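# Roll each arm's ball from its gutter into its box

## Task

Get the ball out of the gutter it rests in and into the box belonging to the same arm. The box has a roof and one open side. The box must stay essentially where it is: moving, raising, rotating or tilting it beyond a small amount counts as failure. Pouring the ball in from the gutter is allowed. The ball must not drop noticeably below table-top height at any moment when no robot is carrying it. A gutter only holds the ball while its open end is higher; if its handle is held vertical the ball rolls out. Arm bases, in metres, with facing in degrees counter-clockwise from +x: arm1 at x=-1.71 y=+0.22 z=+0.94 facing -15; arm2 at x=+0.00 y=+0.13 z=+0.85 facing -89; arm3 at x=+1.71 y=+0.39 z=+0.86 facing -166. At the end, release everything and pull the arms away; the result only counts if it holds without any robot supporting it.

## Robot and tools

Setup. Three identical i2rt Big YAM arms, arm1, arm2 and arm3, each with six revolute joints, a two-finger gripper and a wrist camera. Fixed room cameras: cam_end_1, cam_end_2, cam_gap_1, cam_gap_2, cam_side, cam_top. A loose object may occasionally get a short shove. Nothing may be knocked or placed outside the work area.

Frames. One scene frame for everything, origin on the floor, +z up. The hand point is halfway between the fingertips; the hand's z axis runs along the fingers and the fingers close along its y axis. Hand poses are computed from the URDF using each arm's actual foot pose. Reach is roughly 1.0 m from the joint1 axis.

execute_actions. Argument "actions" is a list holding exactly one action, or empty (then nothing moves and you just get state and images). An action is an object keyed by robot name ("arm1", "arm2", "arm3"); each robot's entry has a single key "joints", an object of absolute joint targets by name (not offsets). Any subset of names may be given; arms run at the same time, each joint at its own speed, so the hand may sweep a wide curve. Names, units and ranges: joint1_rad -2.879 to 2.879 (base yaw, positive counter-clockwise seen from above, 0 points along the foot's facing); joint2_rad 0 to 3.141 (shoulder, 0 = upper arm back and about level, increasing lifts it up then forward); joint3_rad 0 to 3.019 (elbow, 0 = folded, increasing opens); joint4_rad -1.692 to 1.57 (hand pitch, positive tips fingers up); joint5_rad -1.57 to 1.57 (hand side swing, positive to the arm's right); joint6_rad -2.094 to 2.094 (hand roll, positive clockwise viewed from behind the hand); gripper_m 0 to 0.093 metres of fingertip gap. Completion tolerances: ±0.045, ±0.14, ±0.09, ±0.055, ±0.03, ±0.035 rad, and ±0.003 m for the gripper. Each action lasts at most 15 s. Example: {"arm1": {"joints": {"gripper_m": 0.05}}, "arm2": {"joints": {"joint1_rad": 0.3}}}. Optional "cameras": list of camera names, or "all"; omitted/null means all, [] means none. An unknown key, unknown camera or out-of-range number rejects the whole call and nothing moves. Joints you omit may keep pushing toward earlier targets.

Results. Each robot's state (joint_positions, torques, hand pose) plus one image per requested camera, listed in order on the "pictures" line. joint_status tells how each commanded motion ended: reached; "off_target" (stopped short and maybe still pushing); "contact_stop" or "time_out" (the joint now holds where it stopped, though after a time_out a joint can keep a target no more than 0.375, 0.375, 0.113, 0.225, 0.075, 0.3 rad away for joints 1 to 6 and resume if freed); "not_followed" when "joint command not followed" appears, meaning a self/inter-arm clearance check blocked that arm's joints (a "cause:" line often explains; gripper commands still run, and blocked targets may be retried on later actions). on_its_own lists what the call did not command; "held at" there is the held target, not the position. To relieve a pushing joint, command its reported position. Tiny target changes may not move a joint. Torques are raw drive output with offsets, friction and noise, so treat them cautiously. Once a result reports a stop, the remaining execute_actions, wait and finished_scene calls in that reply are skipped.

Hazards. The arms do not halt on contact and can press hard; sustained pushing or holding a load heats motors. A MOTOR HOT line appears from 85 °C; at 100 °C an OVER-TEMPERATURE FAULT drops the whole arm and its joints show "limit_stop_at_motor_heat" (resend targets afterward). Pressing two robots together hard ends the run; hard hits can too. The clearance check may act late and ignores fingers, gripper housings and wrist cameras. No state line reports robot-robot contact; objects touching robots do not count. Avoid drops, slips, slams and heavy pushes. Tilting a gutter pours its ball; keep the open end raised while carrying.

Other tools. wait: "seconds" 0 to 10; commands nothing and returns state and images. zoom_image: "camera" plus "region" [x0, y0, x1, y1] in pixels of that camera's most recent full image, origin top-left, at most 504 by 504. read_manual: optional "section", only "licences"; returns licence text. finished_scene: "scene" is the number of the current scene; it ends it irreversibly after the last command is held and reports success, then gives the next task if any. Replying without a tool call ends the run.

Cameras. Calibration (pinhole+radial, OpenCV conventions, K, D, T_world_to_cam, pos_world) is given per camera; actual poses may deviate by a couple of degrees and millimetres, and wrist camera poses follow reported joint angles. The robot holds the last command while you think, and shorter total motion time is better.

Each tool is called by a JSON object that holds its "api" and its "payload".

## Session

I'll start by looking at the current state of the scene.

{"api": "execute_actions", "payload": {"actions": []}}

Scene clock: 0.00 s.
Joint torques (N m, as the arm reports them, + toward a larger angle): no reading
arm1.joint_positions: joint1_rad=+0.815 joint2_rad=+0.564 joint3_rad=+1.367 joint4_rad=-1.600 joint5_rad=-0.020 joint6_rad=+0.277 gripper_m=+0.094
arm1.joint_status: not commanded
arm1.hand: x=-1.5688 y=+0.3163 z=+1.4338 quat_wxyz=(-0.343, +0.131, -0.916, -0.161) (m; scene frame)
arm2.joint_positions: joint1_rad=+0.115 joint2_rad=+0.326 joint3_rad=+1.581 joint4_rad=-1.629 joint5_rad=+0.033 joint6_rad=-0.012 gripper_m=+0.095
arm2.joint_status: not commanded
arm2.hand: x=-0.0034 y=+0.1011 z=+1.4422 quat_wxyz=(-0.414, -0.548, -0.618, +0.383) (m; scene frame)
arm3.joint_positions: joint1_rad=+0.284 joint2_rad=+0.615 joint3_rad=+1.367 joint4_rad=-1.465 joint5_rad=-0.033 joint6_rad=-0.523 gripper_m=+0.095
arm3.joint_status: not commanded
arm3.hand: x=+1.5293 y=+0.2759 z=+1.3633 quat_wxyz=(-0.017, -0.784, -0.461, +0.415) (m; scene frame)
pictures: arm1_cam_wrist, arm2_cam_wrist, arm3_cam_wrist, cam_end_1, cam_end_2, cam_gap_1, cam_gap_2, cam_side, cam_top
Images, in order (width x height): arm1_cam_wrist 672x504, arm2_cam_wrist 672x504, arm3_cam_wrist 672x504, cam_end_1 672x504, cam_end_2 672x504, cam_gap_1 672x504, cam_gap_2 672x504, cam_side 672x504, cam_top 672x504.

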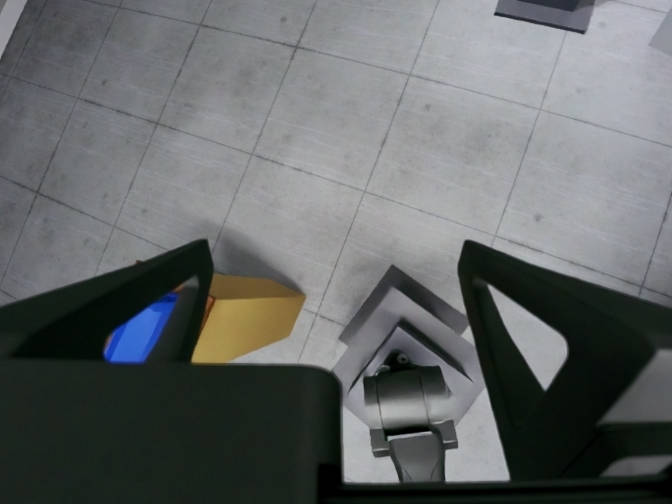

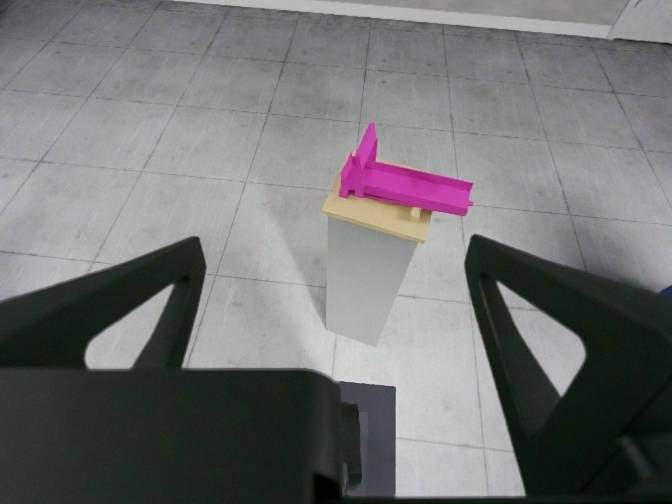

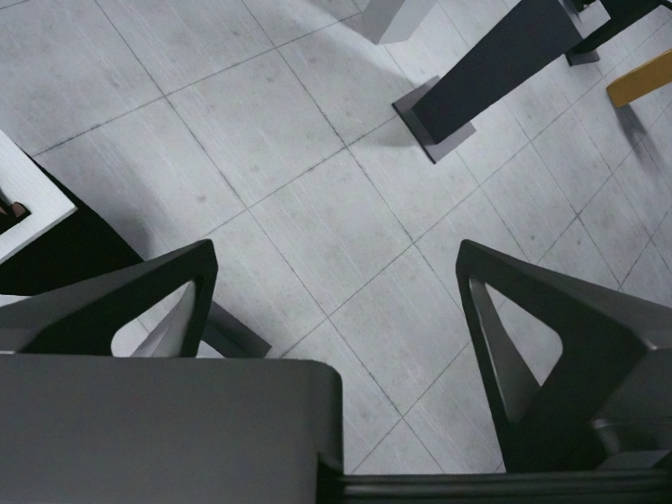

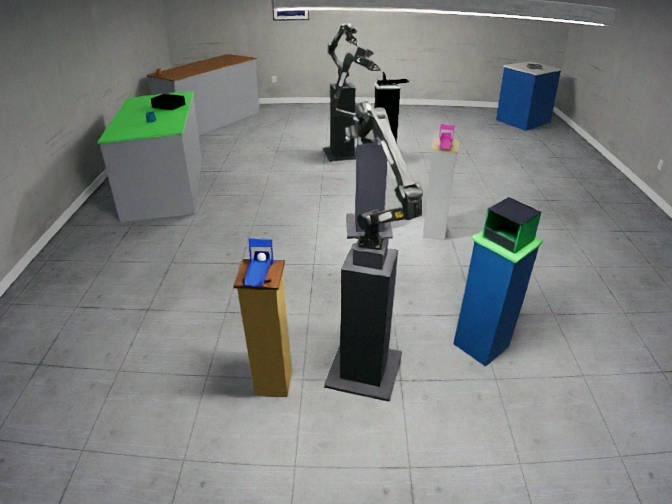

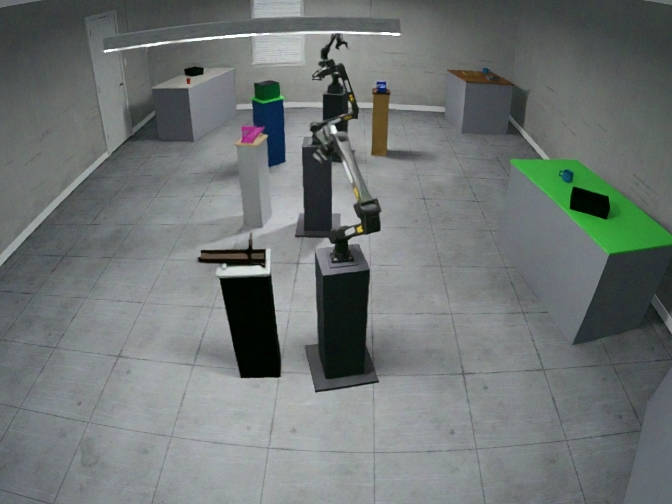

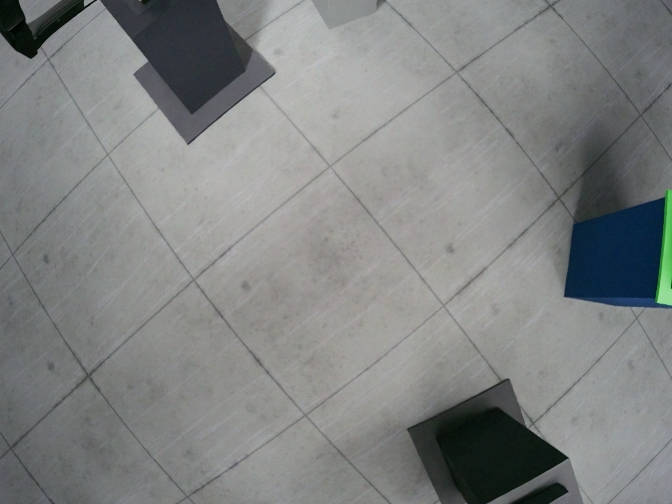

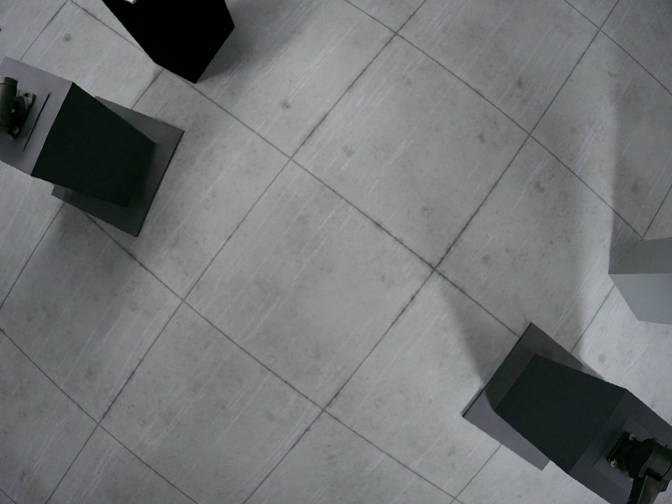

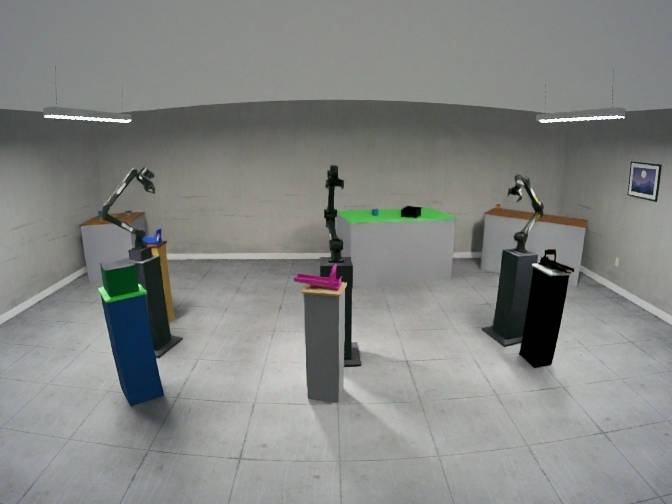

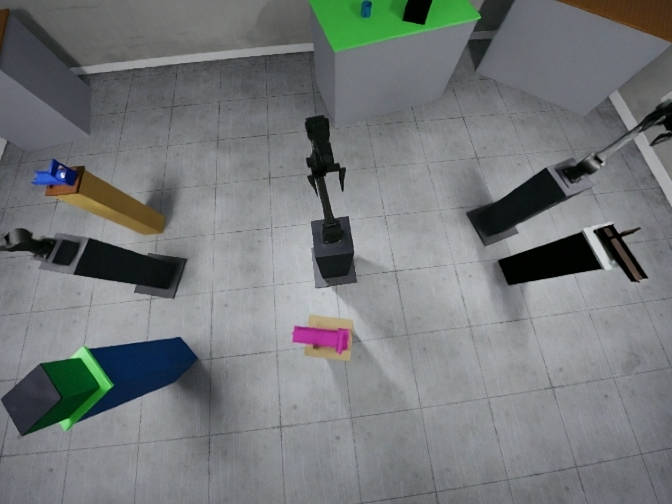

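{"api": "zoom_image", "payload": {"camera": "cam_end_1", "region": [200, 210, 330, 310]}}

{"api": "zoom_image", "payload": {"camera": "cam_end_1", "region": [440, 180, 570, 280]}}

{"api": "zoom_image", "payload": {"camera": "arm2_cam_wrist", "region": [300, 110, 500, 260]}}

{"api": "zoom_image", "payload": {"camera": "cam_side", "region": [80, 200, 200, 320]}}

{"api": "zoom_image", "payload": {"camera": "cam_top", "region": [0, 140, 200, 440]}}

Region (200, 210, 330, 310) of cam_end_1's 672x504 image, scaled by 3.877, with more detail than that image has; it fills the top 388 rows of this view, and the rest is white.

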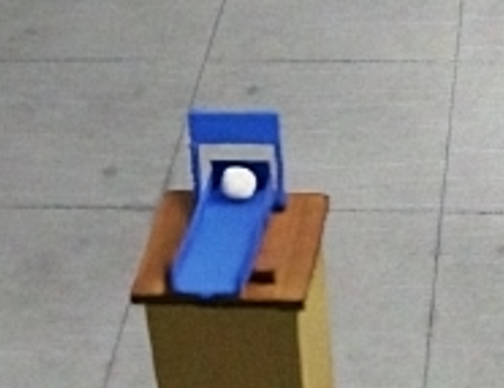

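Region (440, 180, 570, 280) of cam_end_1's 672x504 image, scaled by 3.877, with more detail than that image has; it fills the top 388 rows of this view, and the rest is white.

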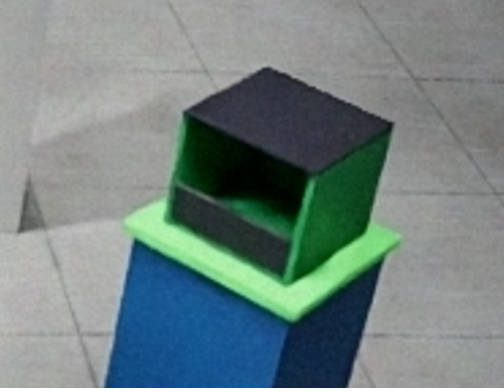

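Region (300, 110, 500, 260) of arm2_cam_wrist's 672x504 image, scaled by 2.520, with more detail than that image has; it fills the top 378 rows of this view, and the rest is white.

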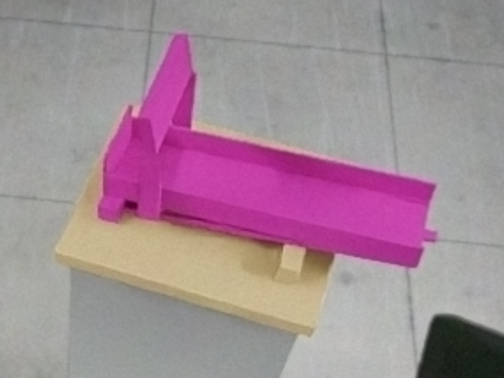

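Region (80, 200, 200, 320) of cam_side's 672x504 image, scaled by 4.200, with more detail than that image has.

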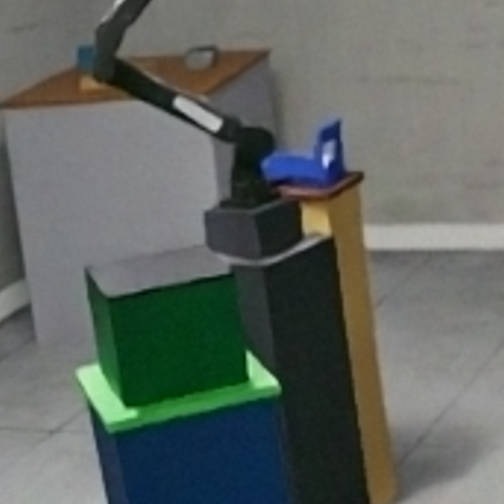

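Region (0, 140, 200, 440) of cam_top's 672x504 image, scaled by 1.680, with more detail than that image has.

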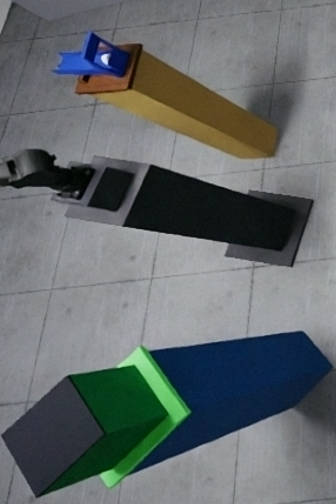

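{"api": "execute_actions", "payload": {"actions": [{"arm1": {"joints": {"joint1_rad": 1.93, "joint2_rad": 1.60, "joint3_rad": 1.594, "joint4_rad": -1.495, "joint5_rad": 0.0, "joint6_rad": 0.0, "gripper_m": 0.09}}}], "cameras": ["arm1_cam_wrist", "cam_end_1", "cam_side"]}}

Scene clock: 121.73 s.
Joint torques (N m, as the arm reports them, + toward a larger angle): arm1=[ -0.49 -14.55   9.89   0.49   0.06  -0.02] | arm2=[ 1.01 10.35  4.53  2.51  0.08 -0.04] | arm3=[-0.49  2.44  9.8   2.05  0.02  0.09]
arm1.joint_positions: joint1_rad=+1.940 joint2_rad=+1.604 joint3_rad=+1.588 joint4_rad=-1.500 joint5_rad=+0.001 joint6_rad=+0.008 gripper_m=+0.090
arm1.joint_status: all done
arm1.hand: x=-1.7684 y=+0.7167 z=+1.1992 quat_wxyz=(-0.020, +0.741, -0.671, -0.019) (m; scene frame)
arm2.joint_positions: joint1_rad=+0.115 joint2_rad=+0.326 joint3_rad=+1.581 joint4_rad=-1.629 joint5_rad=+0.033 joint6_rad=-0.012 gripper_m=+0.095
arm2.joint_status: not commanded
arm2.hand: x=-0.0034 y=+0.1011 z=+1.4422 quat_wxyz=(-0.414, -0.548, -0.618, +0.383) (m; scene frame)
arm3.joint_positions: joint1_rad=+0.284 joint2_rad=+0.615 joint3_rad=+1.367 joint4_rad=-1.465 joint5_rad=-0.033 joint6_rad=-0.523 gripper_m=+0.095
arm3.joint_status: not commanded
arm3.hand: x=+1.5293 y=+0.2759 z=+1.3633 quat_wxyz=(-0.017, -0.784, -0.461, +0.415) (m; scene frame)
pictures: arm1_cam_wrist, cam_end_1, cam_side
camera_calibration (this result's frames):
arm1_cam_wrist: T_world_to_cam=[[0.994368, 0.105976, 0.00129779, 1.68111], [0.0881053, -0.833372, 0.545644, 0.101734], [0.0589066, -0.542457, -0.838016, 1.6207], [0, 0, 0, 1]] pos_world=[-1.77607, 0.785787, 1.30048]
Images, in order (width x height): arm1_cam_wrist 672x504, cam_end_1 672x504, cam_side 672x504.

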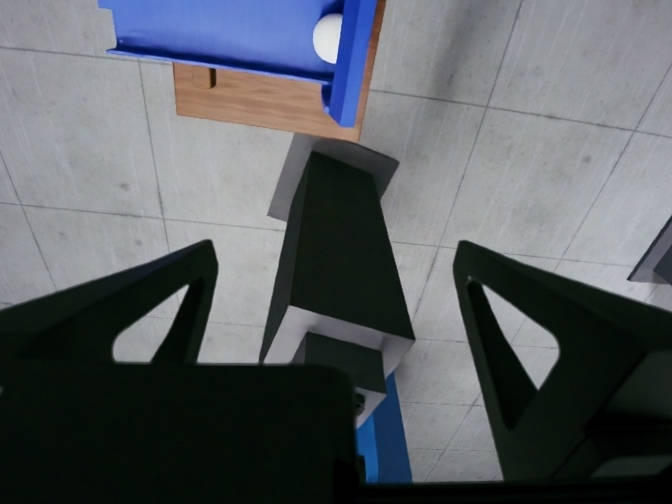

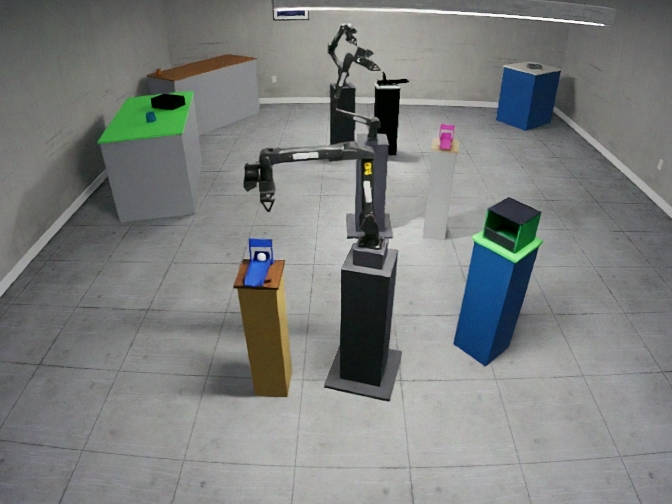

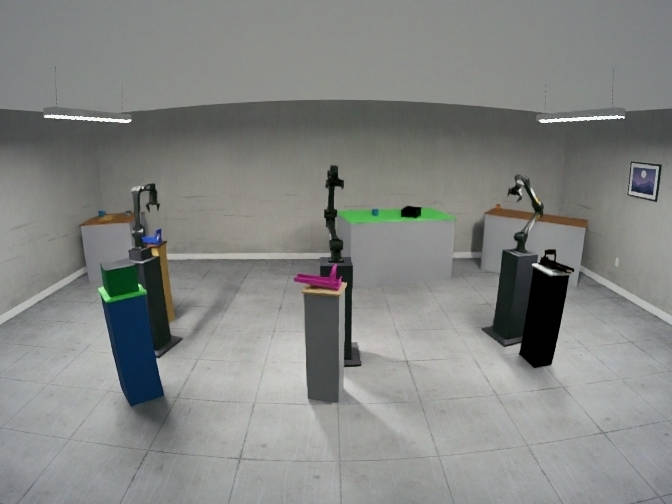

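{"api": "zoom_image", "payload": {"camera": "arm1_cam_wrist", "region": [80, 0, 420, 160]}}

Region (80, 0, 420, 160) of arm1_cam_wrist's 672x504 image, scaled by 1.482, with more detail than that image has; it fills the top 237 rows of this view, and the rest is white.

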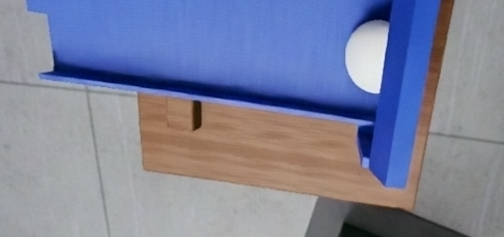

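{"api": "zoom_image", "payload": {"camera": "cam_end_1", "region": [200, 140, 330, 300]}}

{"api": "zoom_image", "payload": {"camera": "cam_side", "region": [110, 170, 200, 270]}}

Region (200, 140, 330, 300) of cam_end_1's 672x504 image, scaled by 3.150, with more detail than that image has; it fills the left 410 columns of this view, and the rest is white.

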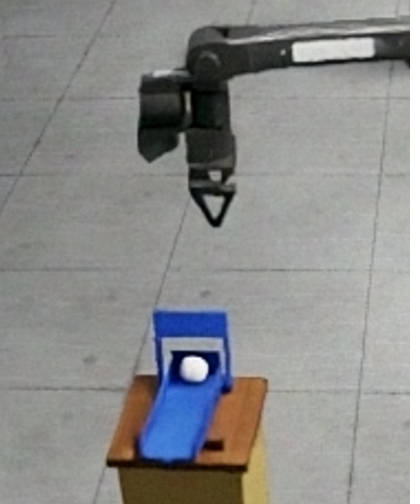

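Region (110, 170, 200, 270) of cam_side's 672x504 image, scaled by 5.040, with more detail than that image has; it fills the left 454 columns of this view, and the rest is white.

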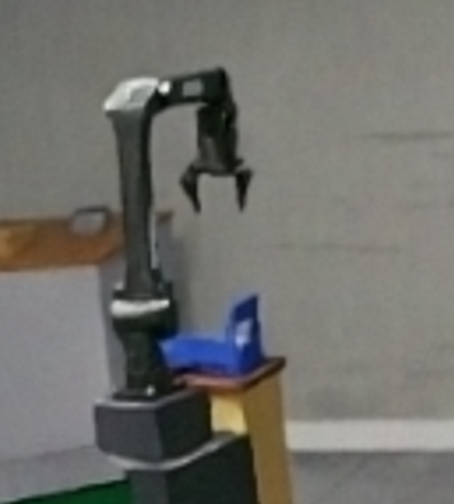

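{"api": "execute_actions", "payload": {"actions": [{"arm1": {"joints": {"joint1_rad": 1.849, "joint2_rad": 1.834, "joint3_rad": 1.564, "joint4_rad": -1.301, "joint5_rad": -0.25, "joint6_rad": 0.07, "gripper_m": 0.09}}}], "cameras": ["arm1_cam_wrist", "cam_end_1", "cam_side"]}}

Scene clock: 202.00 s.
Joint torques (N m, as the arm reports them, + toward a larger angle): arm1=[  1.1  -17.48   8.97   0.73  -0.19   0.12] | arm2=[ 0.49 10.32  4.53  2.55  0.08 -0.06] | arm3=[-0.51  2.27  9.81  2.01  0.03  0.11]
arm1.joint_positions: joint1_rad=+1.842 joint2_rad=+1.839 joint3_rad=+1.564 joint4_rad=-1.315 joint5_rad=-0.247 joint6_rad=+0.061 gripper_m=+0.090
arm1.joint_status: all done
arm1.hand: x=-1.7620 y=+0.7724 z=+1.0776 quat_wxyz=(+0.095, +0.683, -0.720, -0.077) (m; scene frame)
arm2.joint_positions: joint1_rad=+0.115 joint2_rad=+0.326 joint3_rad=+1.581 joint4_rad=-1.629 joint5_rad=+0.033 joint6_rad=-0.012 gripper_m=+0.095
arm2.joint_status: not commanded
arm2.hand: x=-0.0034 y=+0.1011 z=+1.4422 quat_wxyz=(-0.414, -0.548, -0.618, +0.383) (m; scene frame)
arm3.joint_positions: joint1_rad=+0.284 joint2_rad=+0.615 joint3_rad=+1.367 joint4_rad=-1.465 joint5_rad=-0.033 joint6_rad=-0.523 gripper_m=+0.095
arm3.joint_status: not commanded
arm3.hand: x=+1.5293 y=+0.2759 z=+1.3633 quat_wxyz=(-0.017, -0.784, -0.461, +0.415) (m; scene frame)
pictures: arm1_cam_wrist, cam_end_1, cam_side
camera_calibration (this result's frames):
arm1_cam_wrist: T_world_to_cam=[[0.968789, -0.0496858, -0.242856, 2.00728], [0.109158, -0.794094, 0.597912, 0.164368], [-0.222558, -0.60576, -0.763886, 1.02175], [0, 0, 0, 1]] pos_world=[-1.73518, 0.849193, 1.1697]
Images, in order (width x height): arm1_cam_wrist 672x504, cam_end_1 672x504, cam_side 672x504.

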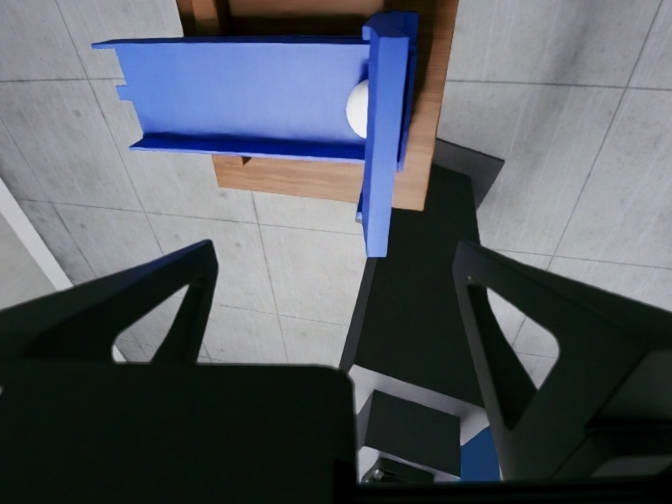

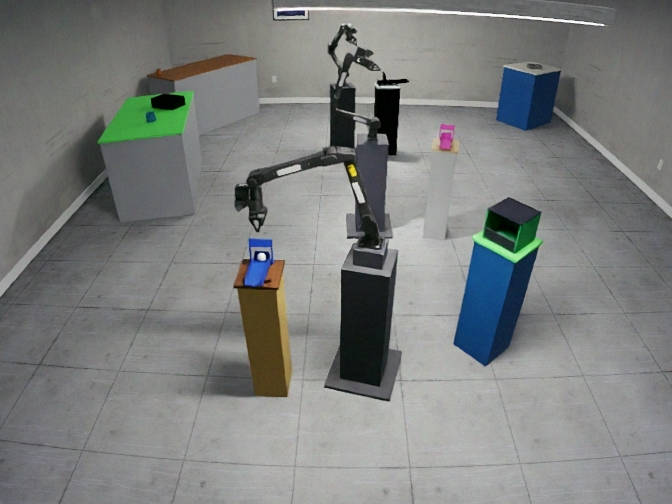

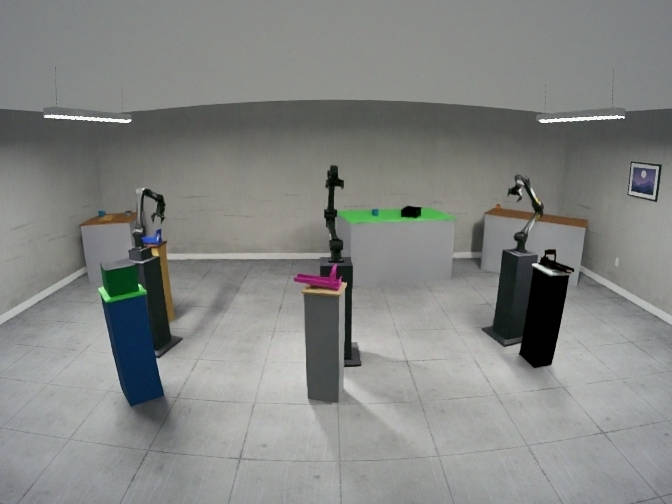

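{"api": "execute_actions", "payload": {"actions": [{"arm1": {"joints": {"joint1_rad": 1.845, "joint2_rad": 1.942, "joint3_rad": 1.430, "joint4_rad": -1.055, "joint5_rad": -0.25, "joint6_rad": 0.07, "gripper_m": 0.09}}}], "cameras": ["arm1_cam_wrist", "cam_end_1", "cam_side"]}}

Scene clock: 222.37 s.
Joint torques (N m, as the arm reports them, + toward a larger angle): arm1=[  0.79 -17.69   7.77   0.85  -0.18   0.12] | arm2=[ 0.74 10.09  4.28  2.5   0.07 -0.05] | arm3=[-0.79  2.29  9.86  2.01  0.05  0.13]
arm1.joint_positions: joint1_rad=+1.842 joint2_rad=+1.945 joint3_rad=+1.434 joint4_rad=-1.071 joint5_rad=-0.247 joint6_rad=+0.061 gripper_m=+0.090
arm1.joint_status: all done
arm1.hand: x=-1.7617 y=+0.7757 z=+0.9750 quat_wxyz=(+0.093, +0.683, -0.720, -0.079) (m; scene frame)
arm2.joint_positions: joint1_rad=+0.115 joint2_rad=+0.326 joint3_rad=+1.581 joint4_rad=-1.629 joint5_rad=+0.033 joint6_rad=-0.012 gripper_m=+0.095
arm2.joint_status: not commanded
arm2.hand: x=-0.0034 y=+0.1011 z=+1.4422 quat_wxyz=(-0.414, -0.548, -0.618, +0.383) (m; scene frame)
arm3.joint_positions: joint1_rad=+0.284 joint2_rad=+0.615 joint3_rad=+1.367 joint4_rad=-1.465 joint5_rad=-0.033 joint6_rad=-0.523 gripper_m=+0.095
arm3.joint_status: not commanded
arm3.hand: x=+1.5293 y=+0.2759 z=+1.3633 quat_wxyz=(-0.017, -0.784, -0.461, +0.415) (m; scene frame)
pictures: arm1_cam_wrist, cam_end_1, cam_side
camera_calibration (this result's frames):
arm1_cam_wrist: T_world_to_cam=[[0.96874, -0.0485702, -0.243277, 1.98169], [0.108622, -0.798601, 0.591977, 0.236686], [-0.223034, -0.599897, -0.768361, 0.944364], [0, 0, 0, 1]] pos_world=[-1.73483, 0.85179, 1.0676]
Images, in order (width x height): arm1_cam_wrist 672x504, cam_end_1 672x504, cam_side 672x504.

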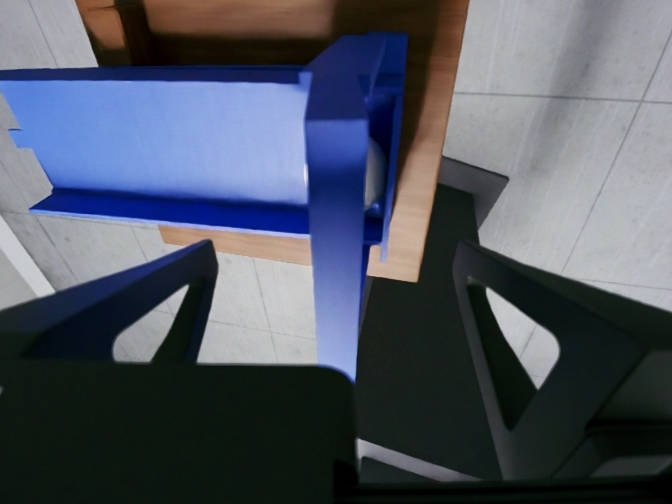

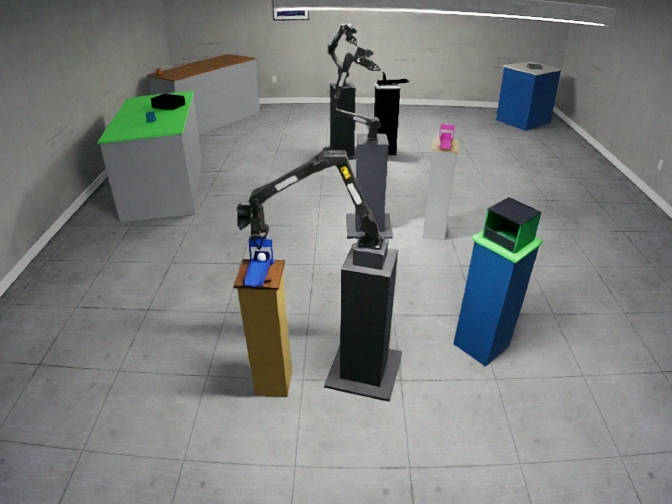

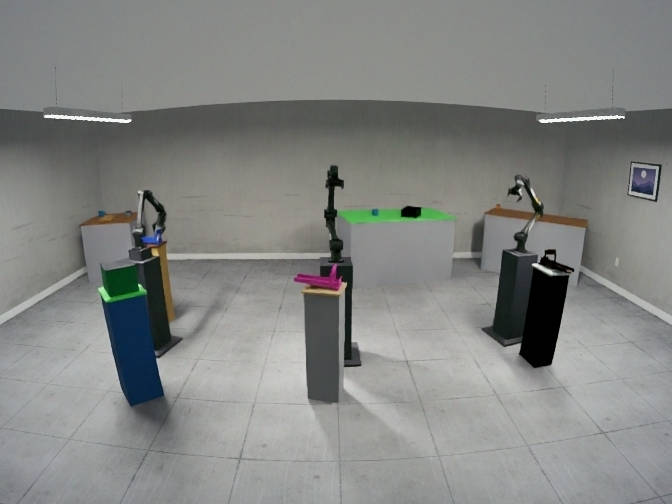

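{"api": "execute_actions", "payload": {"actions": [{"arm1": {"joints": {"gripper_m": 0.0}}}], "cameras": ["arm1_cam_wrist", "cam_end_1"]}}

Scene clock: 225.67 s.
Joint torques (N m, as the arm reports them, + toward a larger angle): arm1=[  0.8  -17.87   7.78   0.84  -0.11   0.11] | arm2=[ 0.88 10.28  4.37  2.37  0.07 -0.04] | arm3=[-0.64  1.85  9.8   2.06  0.04  0.11]
arm1.joint_positions: joint1_rad=+1.842 joint2_rad=+1.945 joint3_rad=+1.434 joint4_rad=-1.071 joint5_rad=-0.249 joint6_rad=+0.061 gripper_m=+0.011
arm1.joint_status: gripper_m off_target (ended at +0.011, target +0.000)
arm1.hand: x=-1.7620 y=+0.7757 z=+0.9750 quat_wxyz=(+0.093, +0.683, -0.720, -0.080) (m; scene frame)
arm2.joint_positions: joint1_rad=+0.115 joint2_rad=+0.326 joint3_rad=+1.581 joint4_rad=-1.629 joint5_rad=+0.033 joint6_rad=-0.012 gripper_m=+0.095
arm2.joint_status: not commanded
arm2.hand: x=-0.0034 y=+0.1011 z=+1.4422 quat_wxyz=(-0.414, -0.548, -0.618, +0.383) (m; scene frame)
arm3.joint_positions: joint1_rad=+0.284 joint2_rad=+0.615 joint3_rad=+1.367 joint4_rad=-1.465 joint5_rad=-0.033 joint6_rad=-0.523 gripper_m=+0.095
arm3.joint_status: not commanded
arm3.hand: x=+1.5293 y=+0.2759 z=+1.3633 quat_wxyz=(-0.017, -0.784, -0.461, +0.415) (m; scene frame)
pictures: arm1_cam_wrist, cam_end_1
camera_calibration (this result's frames):
arm1_cam_wrist: T_world_to_cam=[[0.968307, -0.0478315, -0.245142, 1.9825], [0.110331, -0.798622, 0.591633, 0.240035], [-0.224074, -0.599929, -0.768033, 0.942225], [0, 0, 0, 1]] pos_world=[-1.73502, 0.851792, 1.06764]
Images, in order (width x height): arm1_cam_wrist 672x504, cam_end_1 672x504.

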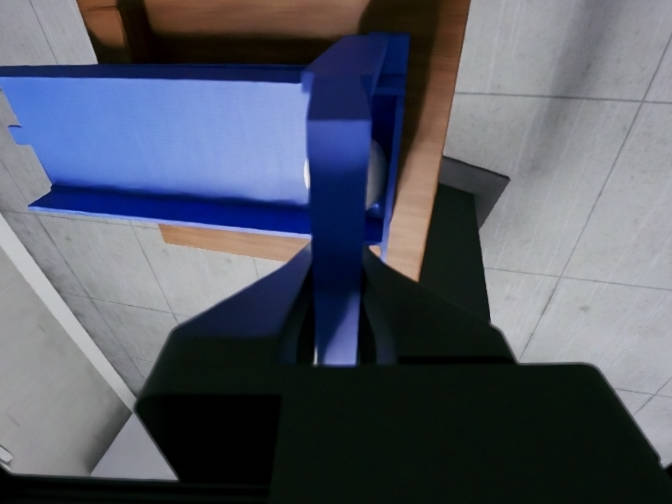

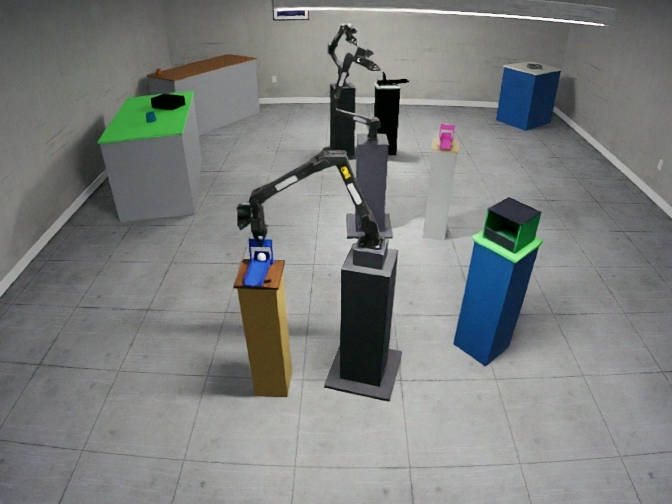

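{"api": "execute_actions", "payload": {"actions": [{"arm1": {"joints": {"joint2_rad": 1.815, "joint3_rad": 1.644, "joint4_rad": -1.39, "joint5_rad": -0.30}}}], "cameras": ["arm1_cam_wrist", "cam_end_1"]}}

Scene clock: 282.97 s.
Joint torques (N m, as the arm reports them, + toward a larger angle): arm1=[  0.77 -15.52  11.98  -0.57  -0.33   0.08] | arm2=[ 0.67 10.23  4.53  2.46  0.06 -0.08] | arm3=[-0.6   1.86  9.74  2.05  0.03  0.14]
arm1.joint_positions: joint1_rad=+1.842 joint2_rad=+1.802 joint3_rad=+1.608 joint4_rad=-1.374 joint5_rad=-0.294 joint6_rad=+0.064 gripper_m=+0.011
arm1.joint_status: all done
arm1.hand: x=-1.7699 y=+0.7717 z=+1.1159 quat_wxyz=(+0.105, +0.680, -0.718, -0.100) (m; scene frame)
arm2.joint_positions: joint1_rad=+0.115 joint2_rad=+0.326 joint3_rad=+1.581 joint4_rad=-1.629 joint5_rad=+0.033 joint6_rad=-0.012 gripper_m=+0.095
arm2.joint_status: not commanded
arm2.hand: x=-0.0034 y=+0.1011 z=+1.4422 quat_wxyz=(-0.414, -0.548, -0.618, +0.383) (m; scene frame)
arm3.joint_positions: joint1_rad=+0.284 joint2_rad=+0.615 joint3_rad=+1.367 joint4_rad=-1.465 joint5_rad=-0.033 joint6_rad=-0.523 gripper_m=+0.095
arm3.joint_status: not commanded
arm3.hand: x=+1.5293 y=+0.2759 z=+1.3633 quat_wxyz=(-0.017, -0.784, -0.461, +0.415) (m; scene frame)
pictures: arm1_cam_wrist, cam_end_1
camera_calibration (this result's frames):
arm1_cam_wrist: T_world_to_cam=[[0.956085, -0.0475889, -0.289199, 2.05178], [0.133939, -0.806725, 0.575548, 0.220389], [-0.260693, -0.589008, -0.764924, 0.969518], [0, 0, 0, 1]] pos_world=[-1.73845, 0.846489, 1.20813]
Images, in order (width x height): arm1_cam_wrist 672x504, cam_end_1 672x504.

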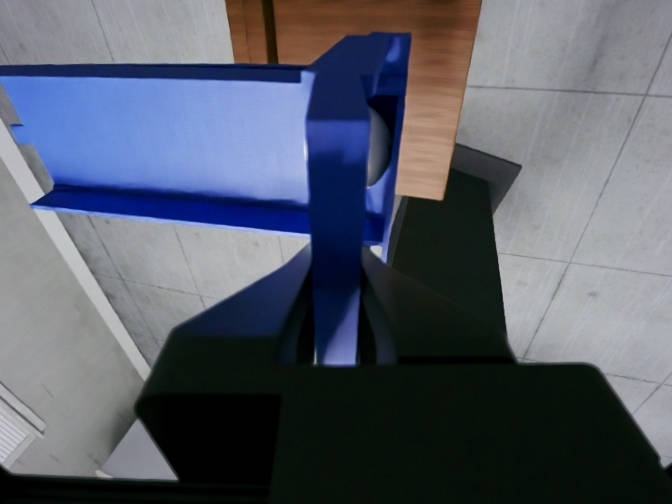

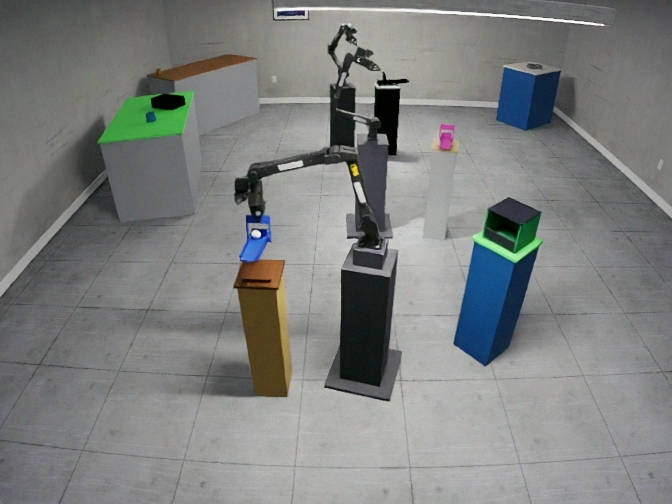

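{"api": "execute_actions", "payload": {"actions": [{"arm1": {"joints": {"joint4_rad": -1.02, "joint5_rad": -0.38}}}], "cameras": ["arm1_cam_wrist"]}}

{"api": "execute_actions", "payload": {"actions": [{"arm1": {"joints": {"joint6_rad": 0.85}}}], "cameras": ["arm1_cam_wrist"]}}

{"api": "execute_actions", "payload": {"actions": [{"arm1": {"joints": {"joint6_rad": 1.60}}}], "cameras": ["arm1_cam_wrist", "cam_end_1"]}}

Scene clock: 289.33 s.
Joint torques (N m, as the arm reports them, + toward a larger angle): arm1=[  0.69 -16.29  12.5    1.88  -0.46   0.07] | arm2=[ 1.01 10.08  4.52  2.49  0.09 -0.06] | arm3=[-0.71  2.23  9.74  1.99  0.06  0.13]
arm1.joint_positions: joint1_rad=+1.842 joint2_rad=+1.802 joint3_rad=+1.608 joint4_rad=-1.045 joint5_rad=-0.372 joint6_rad=+0.065 gripper_m=+0.011
arm1.joint_status: all done
arm1.hand: x=-1.7832 y=+0.8472 z=+1.1330 quat_wxyz=(+0.021, +0.689, -0.683, -0.242) (m; scene frame)
arm2.joint_positions: joint1_rad=+0.115 joint2_rad=+0.326 joint3_rad=+1.581 joint4_rad=-1.629 joint5_rad=+0.033 joint6_rad=-0.012 gripper_m=+0.095
arm2.joint_status: not commanded
arm2.hand: x=-0.0034 y=+0.1011 z=+1.4422 quat_wxyz=(-0.414, -0.548, -0.618, +0.383) (m; scene frame)
arm3.joint_positions: joint1_rad=+0.284 joint2_rad=+0.615 joint3_rad=+1.367 joint4_rad=-1.465 joint5_rad=-0.033 joint6_rad=-0.523 gripper_m=+0.095
arm3.joint_status: not commanded
arm3.hand: x=+1.5293 y=+0.2759 z=+1.3633 quat_wxyz=(-0.017, -0.784, -0.461, +0.415) (m; scene frame)
pictures: arm1_cam_wrist
camera_calibration (this result's frames):
arm1_cam_wrist: T_world_to_cam=[[0.929716, 0.0728215, -0.361006, 2.00539], [0.179954, -0.94509, 0.272803, 0.815527], [-0.321317, -0.318594, -0.89177, 0.830144], [0, 0, 0, 1]] pos_world=[-1.74446, 0.88919, 1.24178]
Images, in order (width x height): arm1_cam_wrist 672x504.

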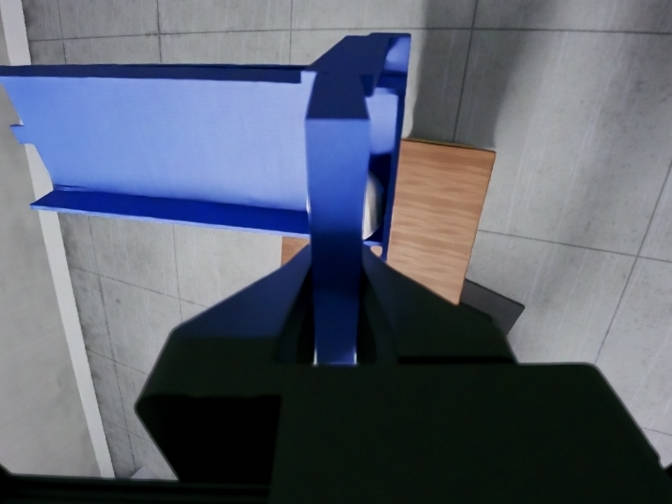

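Scene clock: 291.07 s.
Joint torques (N m, as the arm reports them, + toward a larger angle): arm1=[  0.77 -16.37  12.47   1.85  -0.39   0.11] | arm2=[ 0.66  9.97  4.52  2.49  0.04 -0.03] | arm3=[-0.46  2.17  9.8   2.12  0.04  0.11]
arm1.joint_positions: joint1_rad=+1.842 joint2_rad=+1.802 joint3_rad=+1.608 joint4_rad=-1.045 joint5_rad=-0.372 joint6_rad=+0.841 gripper_m=+0.011
arm1.joint_status: all done
arm1.hand: x=-1.7833 y=+0.8472 z=+1.1330 quat_wxyz=(+0.112, +0.379, -0.893, -0.216) (m; scene frame)
arm2.joint_positions: joint1_rad=+0.115 joint2_rad=+0.326 joint3_rad=+1.581 joint4_rad=-1.629 joint5_rad=+0.033 joint6_rad=-0.012 gripper_m=+0.095
arm2.joint_status: not commanded
arm2.hand: x=-0.0034 y=+0.1011 z=+1.4422 quat_wxyz=(-0.414, -0.548, -0.618, +0.383) (m; scene frame)
arm3.joint_positions: joint1_rad=+0.284 joint2_rad=+0.615 joint3_rad=+1.367 joint4_rad=-1.465 joint5_rad=-0.033 joint6_rad=-0.523 gripper_m=+0.095
arm3.joint_status: not commanded
arm3.hand: x=+1.5293 y=+0.2759 z=+1.3633 quat_wxyz=(-0.017, -0.784, -0.461, +0.415) (m; scene frame)
pictures: arm1_cam_wrist
camera_calibration (this result's frames):
arm1_cam_wrist: T_world_to_cam=[[0.631613, -0.613786, -0.473637, 2.18322], [-0.335634, -0.767182, 0.546609, -0.564893], [-0.698867, -0.186277, -0.69057, -0.183216], [0, 0, 0, 1]] pos_world=[-1.69659, 0.872526, 1.21631]
Images, in order (width x height): arm1_cam_wrist 672x504.

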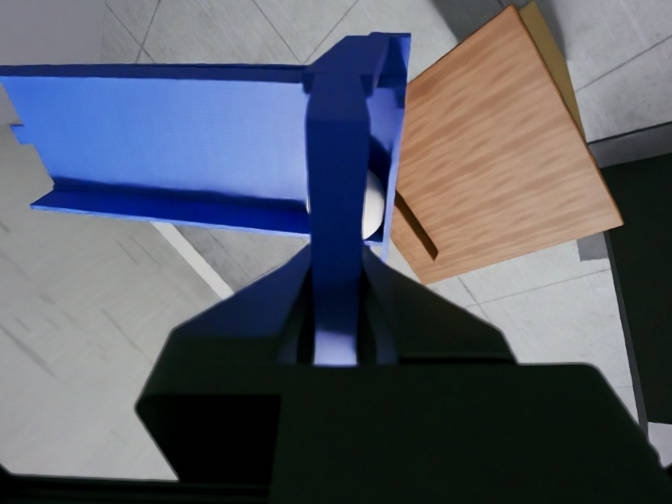

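Scene clock: 292.77 s.
Joint torques (N m, as the arm reports them, + toward a larger angle): arm1=[  0.82 -16.26  12.44   1.81  -0.3    0.09] | arm2=[ 0.69 10.44  4.41  2.45  0.1  -0.03] | arm3=[-0.73  2.1   9.79  1.95  0.05  0.1 ]
arm1.joint_positions: joint1_rad=+1.842 joint2_rad=+1.802 joint3_rad=+1.608 joint4_rad=-1.045 joint5_rad=-0.374 joint6_rad=+1.593 gripper_m=+0.011
arm1.joint_status: all done
arm1.hand: x=-1.7836 y=+0.8472 z=+1.1331 quat_wxyz=(+0.184, +0.025, -0.969, -0.160) (m; scene frame)
arm2.joint_positions: joint1_rad=+0.115 joint2_rad=+0.326 joint3_rad=+1.581 joint4_rad=-1.629 joint5_rad=+0.033 joint6_rad=-0.012 gripper_m=+0.095
arm2.joint_status: not commanded
arm2.hand: x=-0.0034 y=+0.1011 z=+1.4422 quat_wxyz=(-0.414, -0.548, -0.618, +0.383) (m; scene frame)
arm3.joint_positions: joint1_rad=+0.284 joint2_rad=+0.615 joint3_rad=+1.367 joint4_rad=-1.465 joint5_rad=-0.033 joint6_rad=-0.523 gripper_m=+0.095
arm3.joint_status: not commanded
arm3.hand: x=+1.5293 y=+0.2759 z=+1.3633 quat_wxyz=(-0.017, -0.784, -0.461, +0.415) (m; scene frame)
pictures: arm1_cam_wrist, cam_end_1
camera_calibration (this result's frames):
arm1_cam_wrist: T_world_to_cam=[[-0.00589791, -0.946037, -0.324005, 1.15828], [-0.535136, -0.270725, 0.800211, -1.62882], [-0.844745, 0.178106, -0.504662, -0.962867], [0, 0, 0, 1]] pos_world=[-1.67819, 0.826308, 1.19277]
Images, in order (width x height): arm1_cam_wrist 672x504, cam_end_1 672x504.

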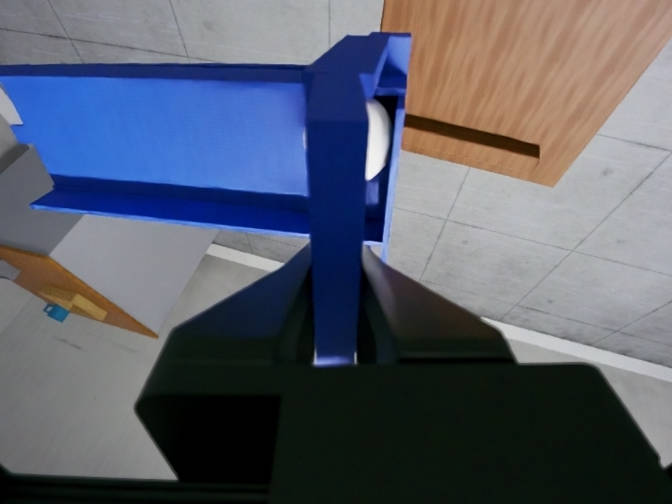

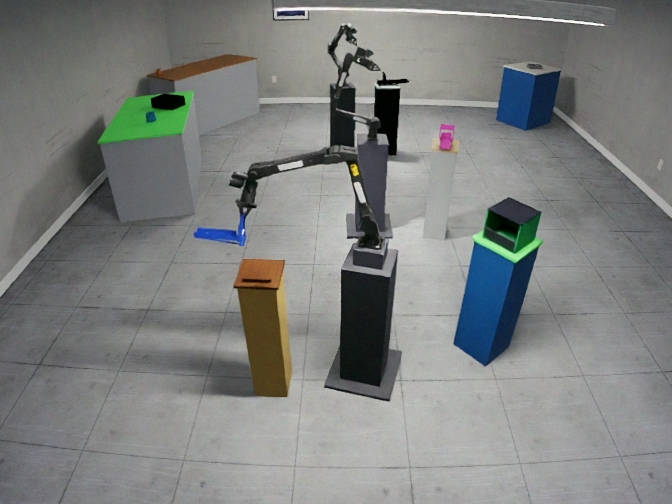

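{"api": "execute_actions", "payload": {"actions": [{"arm1": {"joints": {"joint4_rad": -0.76, "joint5_rad": 0.0, "joint6_rad": 1.571}}}], "cameras": ["arm1_cam_wrist"]}}

{"api": "execute_actions", "payload": {"actions": [{"arm1": {"joints": {"joint2_rad": 1.5, "joint3_rad": 1.23}}}], "cameras": []}}

{"api": "execute_actions", "payload": {"actions": [{"arm1": {"joints": {"joint2_rad": 1.207, "joint3_rad": 0.85, "joint4_rad": -0.74}}}], "cameras": ["arm1_cam_wrist", "cam_end_1"]}}

Scene clock: 312.03 s.
Joint torques (N m, as the arm reports them, + toward a larger angle): arm1=[  0.75 -16.77  12.82   2.57   0.29  -0.09] | arm2=[ 0.67 10.73  4.46  2.51  0.06 -0.03] | arm3=[-0.62  1.97  9.85  2.    0.04  0.11]
arm1.joint_positions: joint1_rad=+1.842 joint2_rad=+1.802 joint3_rad=+1.608 joint4_rad=-0.792 joint5_rad=-0.004 joint6_rad=+1.581 gripper_m=+0.011
arm1.joint_status: all done
arm1.hand: x=-1.7220 y=+0.9073 z=+1.1493 quat_wxyz=(+0.003, +0.001, -0.957, -0.289) (m; scene frame)
arm2.joint_positions: joint1_rad=+0.115 joint2_rad=+0.326 joint3_rad=+1.581 joint4_rad=-1.629 joint5_rad=+0.033 joint6_rad=-0.012 gripper_m=+0.095
arm2.joint_status: not commanded
arm2.hand: x=-0.0034 y=+0.1011 z=+1.4422 quat_wxyz=(-0.414, -0.548, -0.618, +0.383) (m; scene frame)
arm3.joint_positions: joint1_rad=+0.284 joint2_rad=+0.615 joint3_rad=+1.367 joint4_rad=-1.465 joint5_rad=-0.033 joint6_rad=-0.523 gripper_m=+0.095
arm3.joint_status: not commanded
arm3.hand: x=+1.5293 y=+0.2759 z=+1.3633 quat_wxyz=(-0.017, -0.784, -0.461, +0.415) (m; scene frame)
pictures: arm1_cam_wrist
camera_calibration (this result's frames):
arm1_cam_wrist: T_world_to_cam=[[0.00580605, -0.831802, -0.555042, 1.40279], [-0.803177, -0.334536, 0.492943, -1.64307], [-0.595713, 0.442935, -0.670026, -0.534756], [0, 0, 0, 1]] pos_world=[-1.64638, 0.854036, 1.23025]
Images, in order (width x height): arm1_cam_wrist 672x504.

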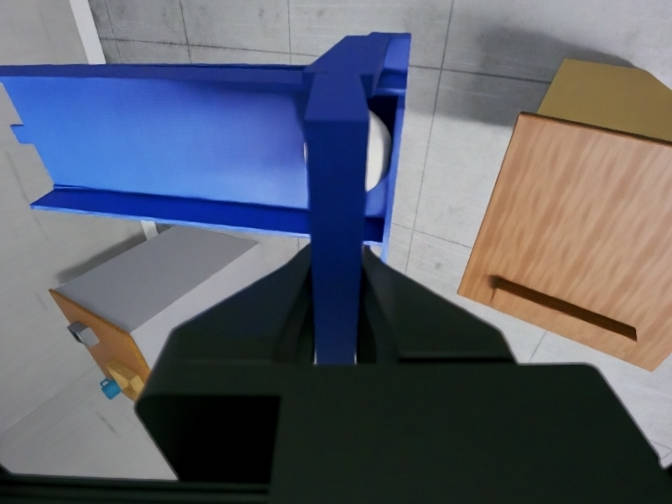

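Scene clock: 313.23 s.
Joint torques (N m, as the arm reports them, + toward a larger angle): arm1=[  0.78 -12.77   9.42   2.03   0.26  -0.07] | arm2=[ 0.81 10.46  4.53  2.55  0.04 -0.04] | arm3=[-0.28  1.95  9.74  2.07  0.03  0.1 ]
arm1.joint_positions: joint1_rad=+1.842 joint2_rad=+1.497 joint3_rad=+1.233 joint4_rad=-0.782 joint5_rad=-0.003 joint6_rad=+1.579 gripper_m=+0.011
arm1.joint_status: all done
arm1.hand: x=-1.7206 y=+0.7756 z=+1.1455 quat_wxyz=(+0.002, +0.001, -0.966, -0.260) (m; scene frame)
arm2.joint_positions: joint1_rad=+0.115 joint2_rad=+0.326 joint3_rad=+1.581 joint4_rad=-1.629 joint5_rad=+0.033 joint6_rad=-0.012 gripper_m=+0.095
arm2.joint_status: not commanded
arm2.hand: x=-0.0034 y=+0.1011 z=+1.4422 quat_wxyz=(-0.414, -0.548, -0.618, +0.383) (m; scene frame)
arm3.joint_positions: joint1_rad=+0.284 joint2_rad=+0.615 joint3_rad=+1.367 joint4_rad=-1.465 joint5_rad=-0.033 joint6_rad=-0.523 gripper_m=+0.095
arm3.joint_status: not commanded
arm3.hand: x=+1.5293 y=+0.2759 z=+1.3633 quat_wxyz=(-0.017, -0.784, -0.461, +0.415) (m; scene frame)
pictures: none
No camera images: the call's "cameras" was empty. Leave "cameras" out to get every camera's image.

Scene clock: 314.40 s.
Joint torques (N m, as the arm reports them, + toward a larger angle): arm1=[ 0.85 -8.33  9.34  1.84  0.26 -0.06] | arm2=[ 0.92 10.07  4.44  2.47  0.06 -0.06] | arm3=[-0.47  2.1   9.73  2.13  0.04  0.12]
arm1.joint_positions: joint1_rad=+1.842 joint2_rad=+1.206 joint3_rad=+0.852 joint4_rad=-0.761 joint5_rad=-0.003 joint6_rad=+1.579 gripper_m=+0.011
arm1.joint_status: all done
arm1.hand: x=-1.7192 y=+0.6385 z=+1.0996 quat_wxyz=(+0.002, +0.001, -0.974, -0.226) (m; scene frame)
arm2.joint_positions: joint1_rad=+0.115 joint2_rad=+0.326 joint3_rad=+1.581 joint4_rad=-1.629 joint5_rad=+0.033 joint6_rad=-0.012 gripper_m=+0.095
arm2.joint_status: not commanded
arm2.hand: x=-0.0034 y=+0.1011 z=+1.4422 quat_wxyz=(-0.414, -0.548, -0.618, +0.383) (m; scene frame)
arm3.joint_positions: joint1_rad=+0.284 joint2_rad=+0.615 joint3_rad=+1.367 joint4_rad=-1.465 joint5_rad=-0.033 joint6_rad=-0.523 gripper_m=+0.095
arm3.joint_status: not commanded
arm3.hand: x=+1.5293 y=+0.2759 z=+1.3633 quat_wxyz=(-0.017, -0.784, -0.461, +0.415) (m; scene frame)
pictures: arm1_cam_wrist, cam_end_1
camera_calibration (this result's frames):
arm1_cam_wrist: T_world_to_cam=[[0.00795761, -0.896248, -0.443482, 1.07381], [-0.804345, -0.269231, 0.529665, -1.79031], [-0.59411, 0.352497, -0.723035, -0.328651], [0, 0, 0, 1]] pos_world=[-1.64383, 0.596245, 1.18685]
Images, in order (width x height): arm1_cam_wrist 672x504, cam_end_1 672x504.

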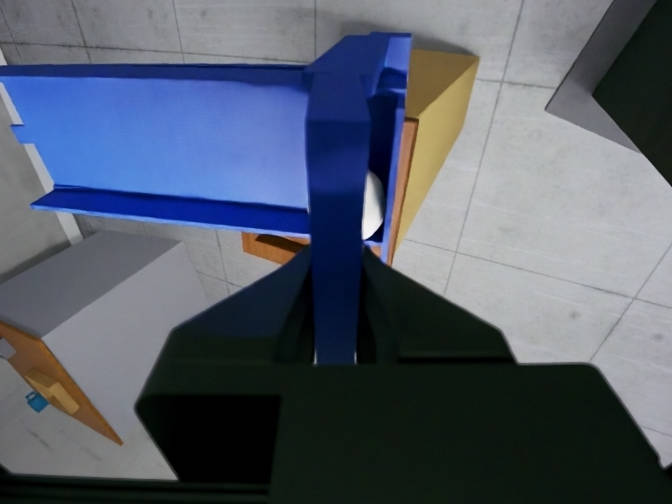

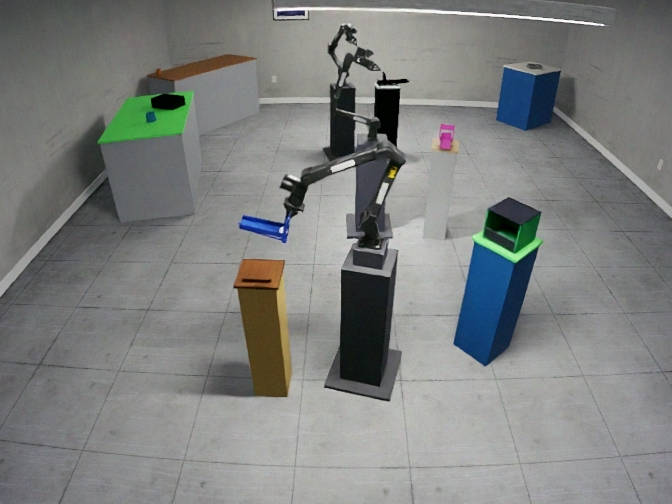

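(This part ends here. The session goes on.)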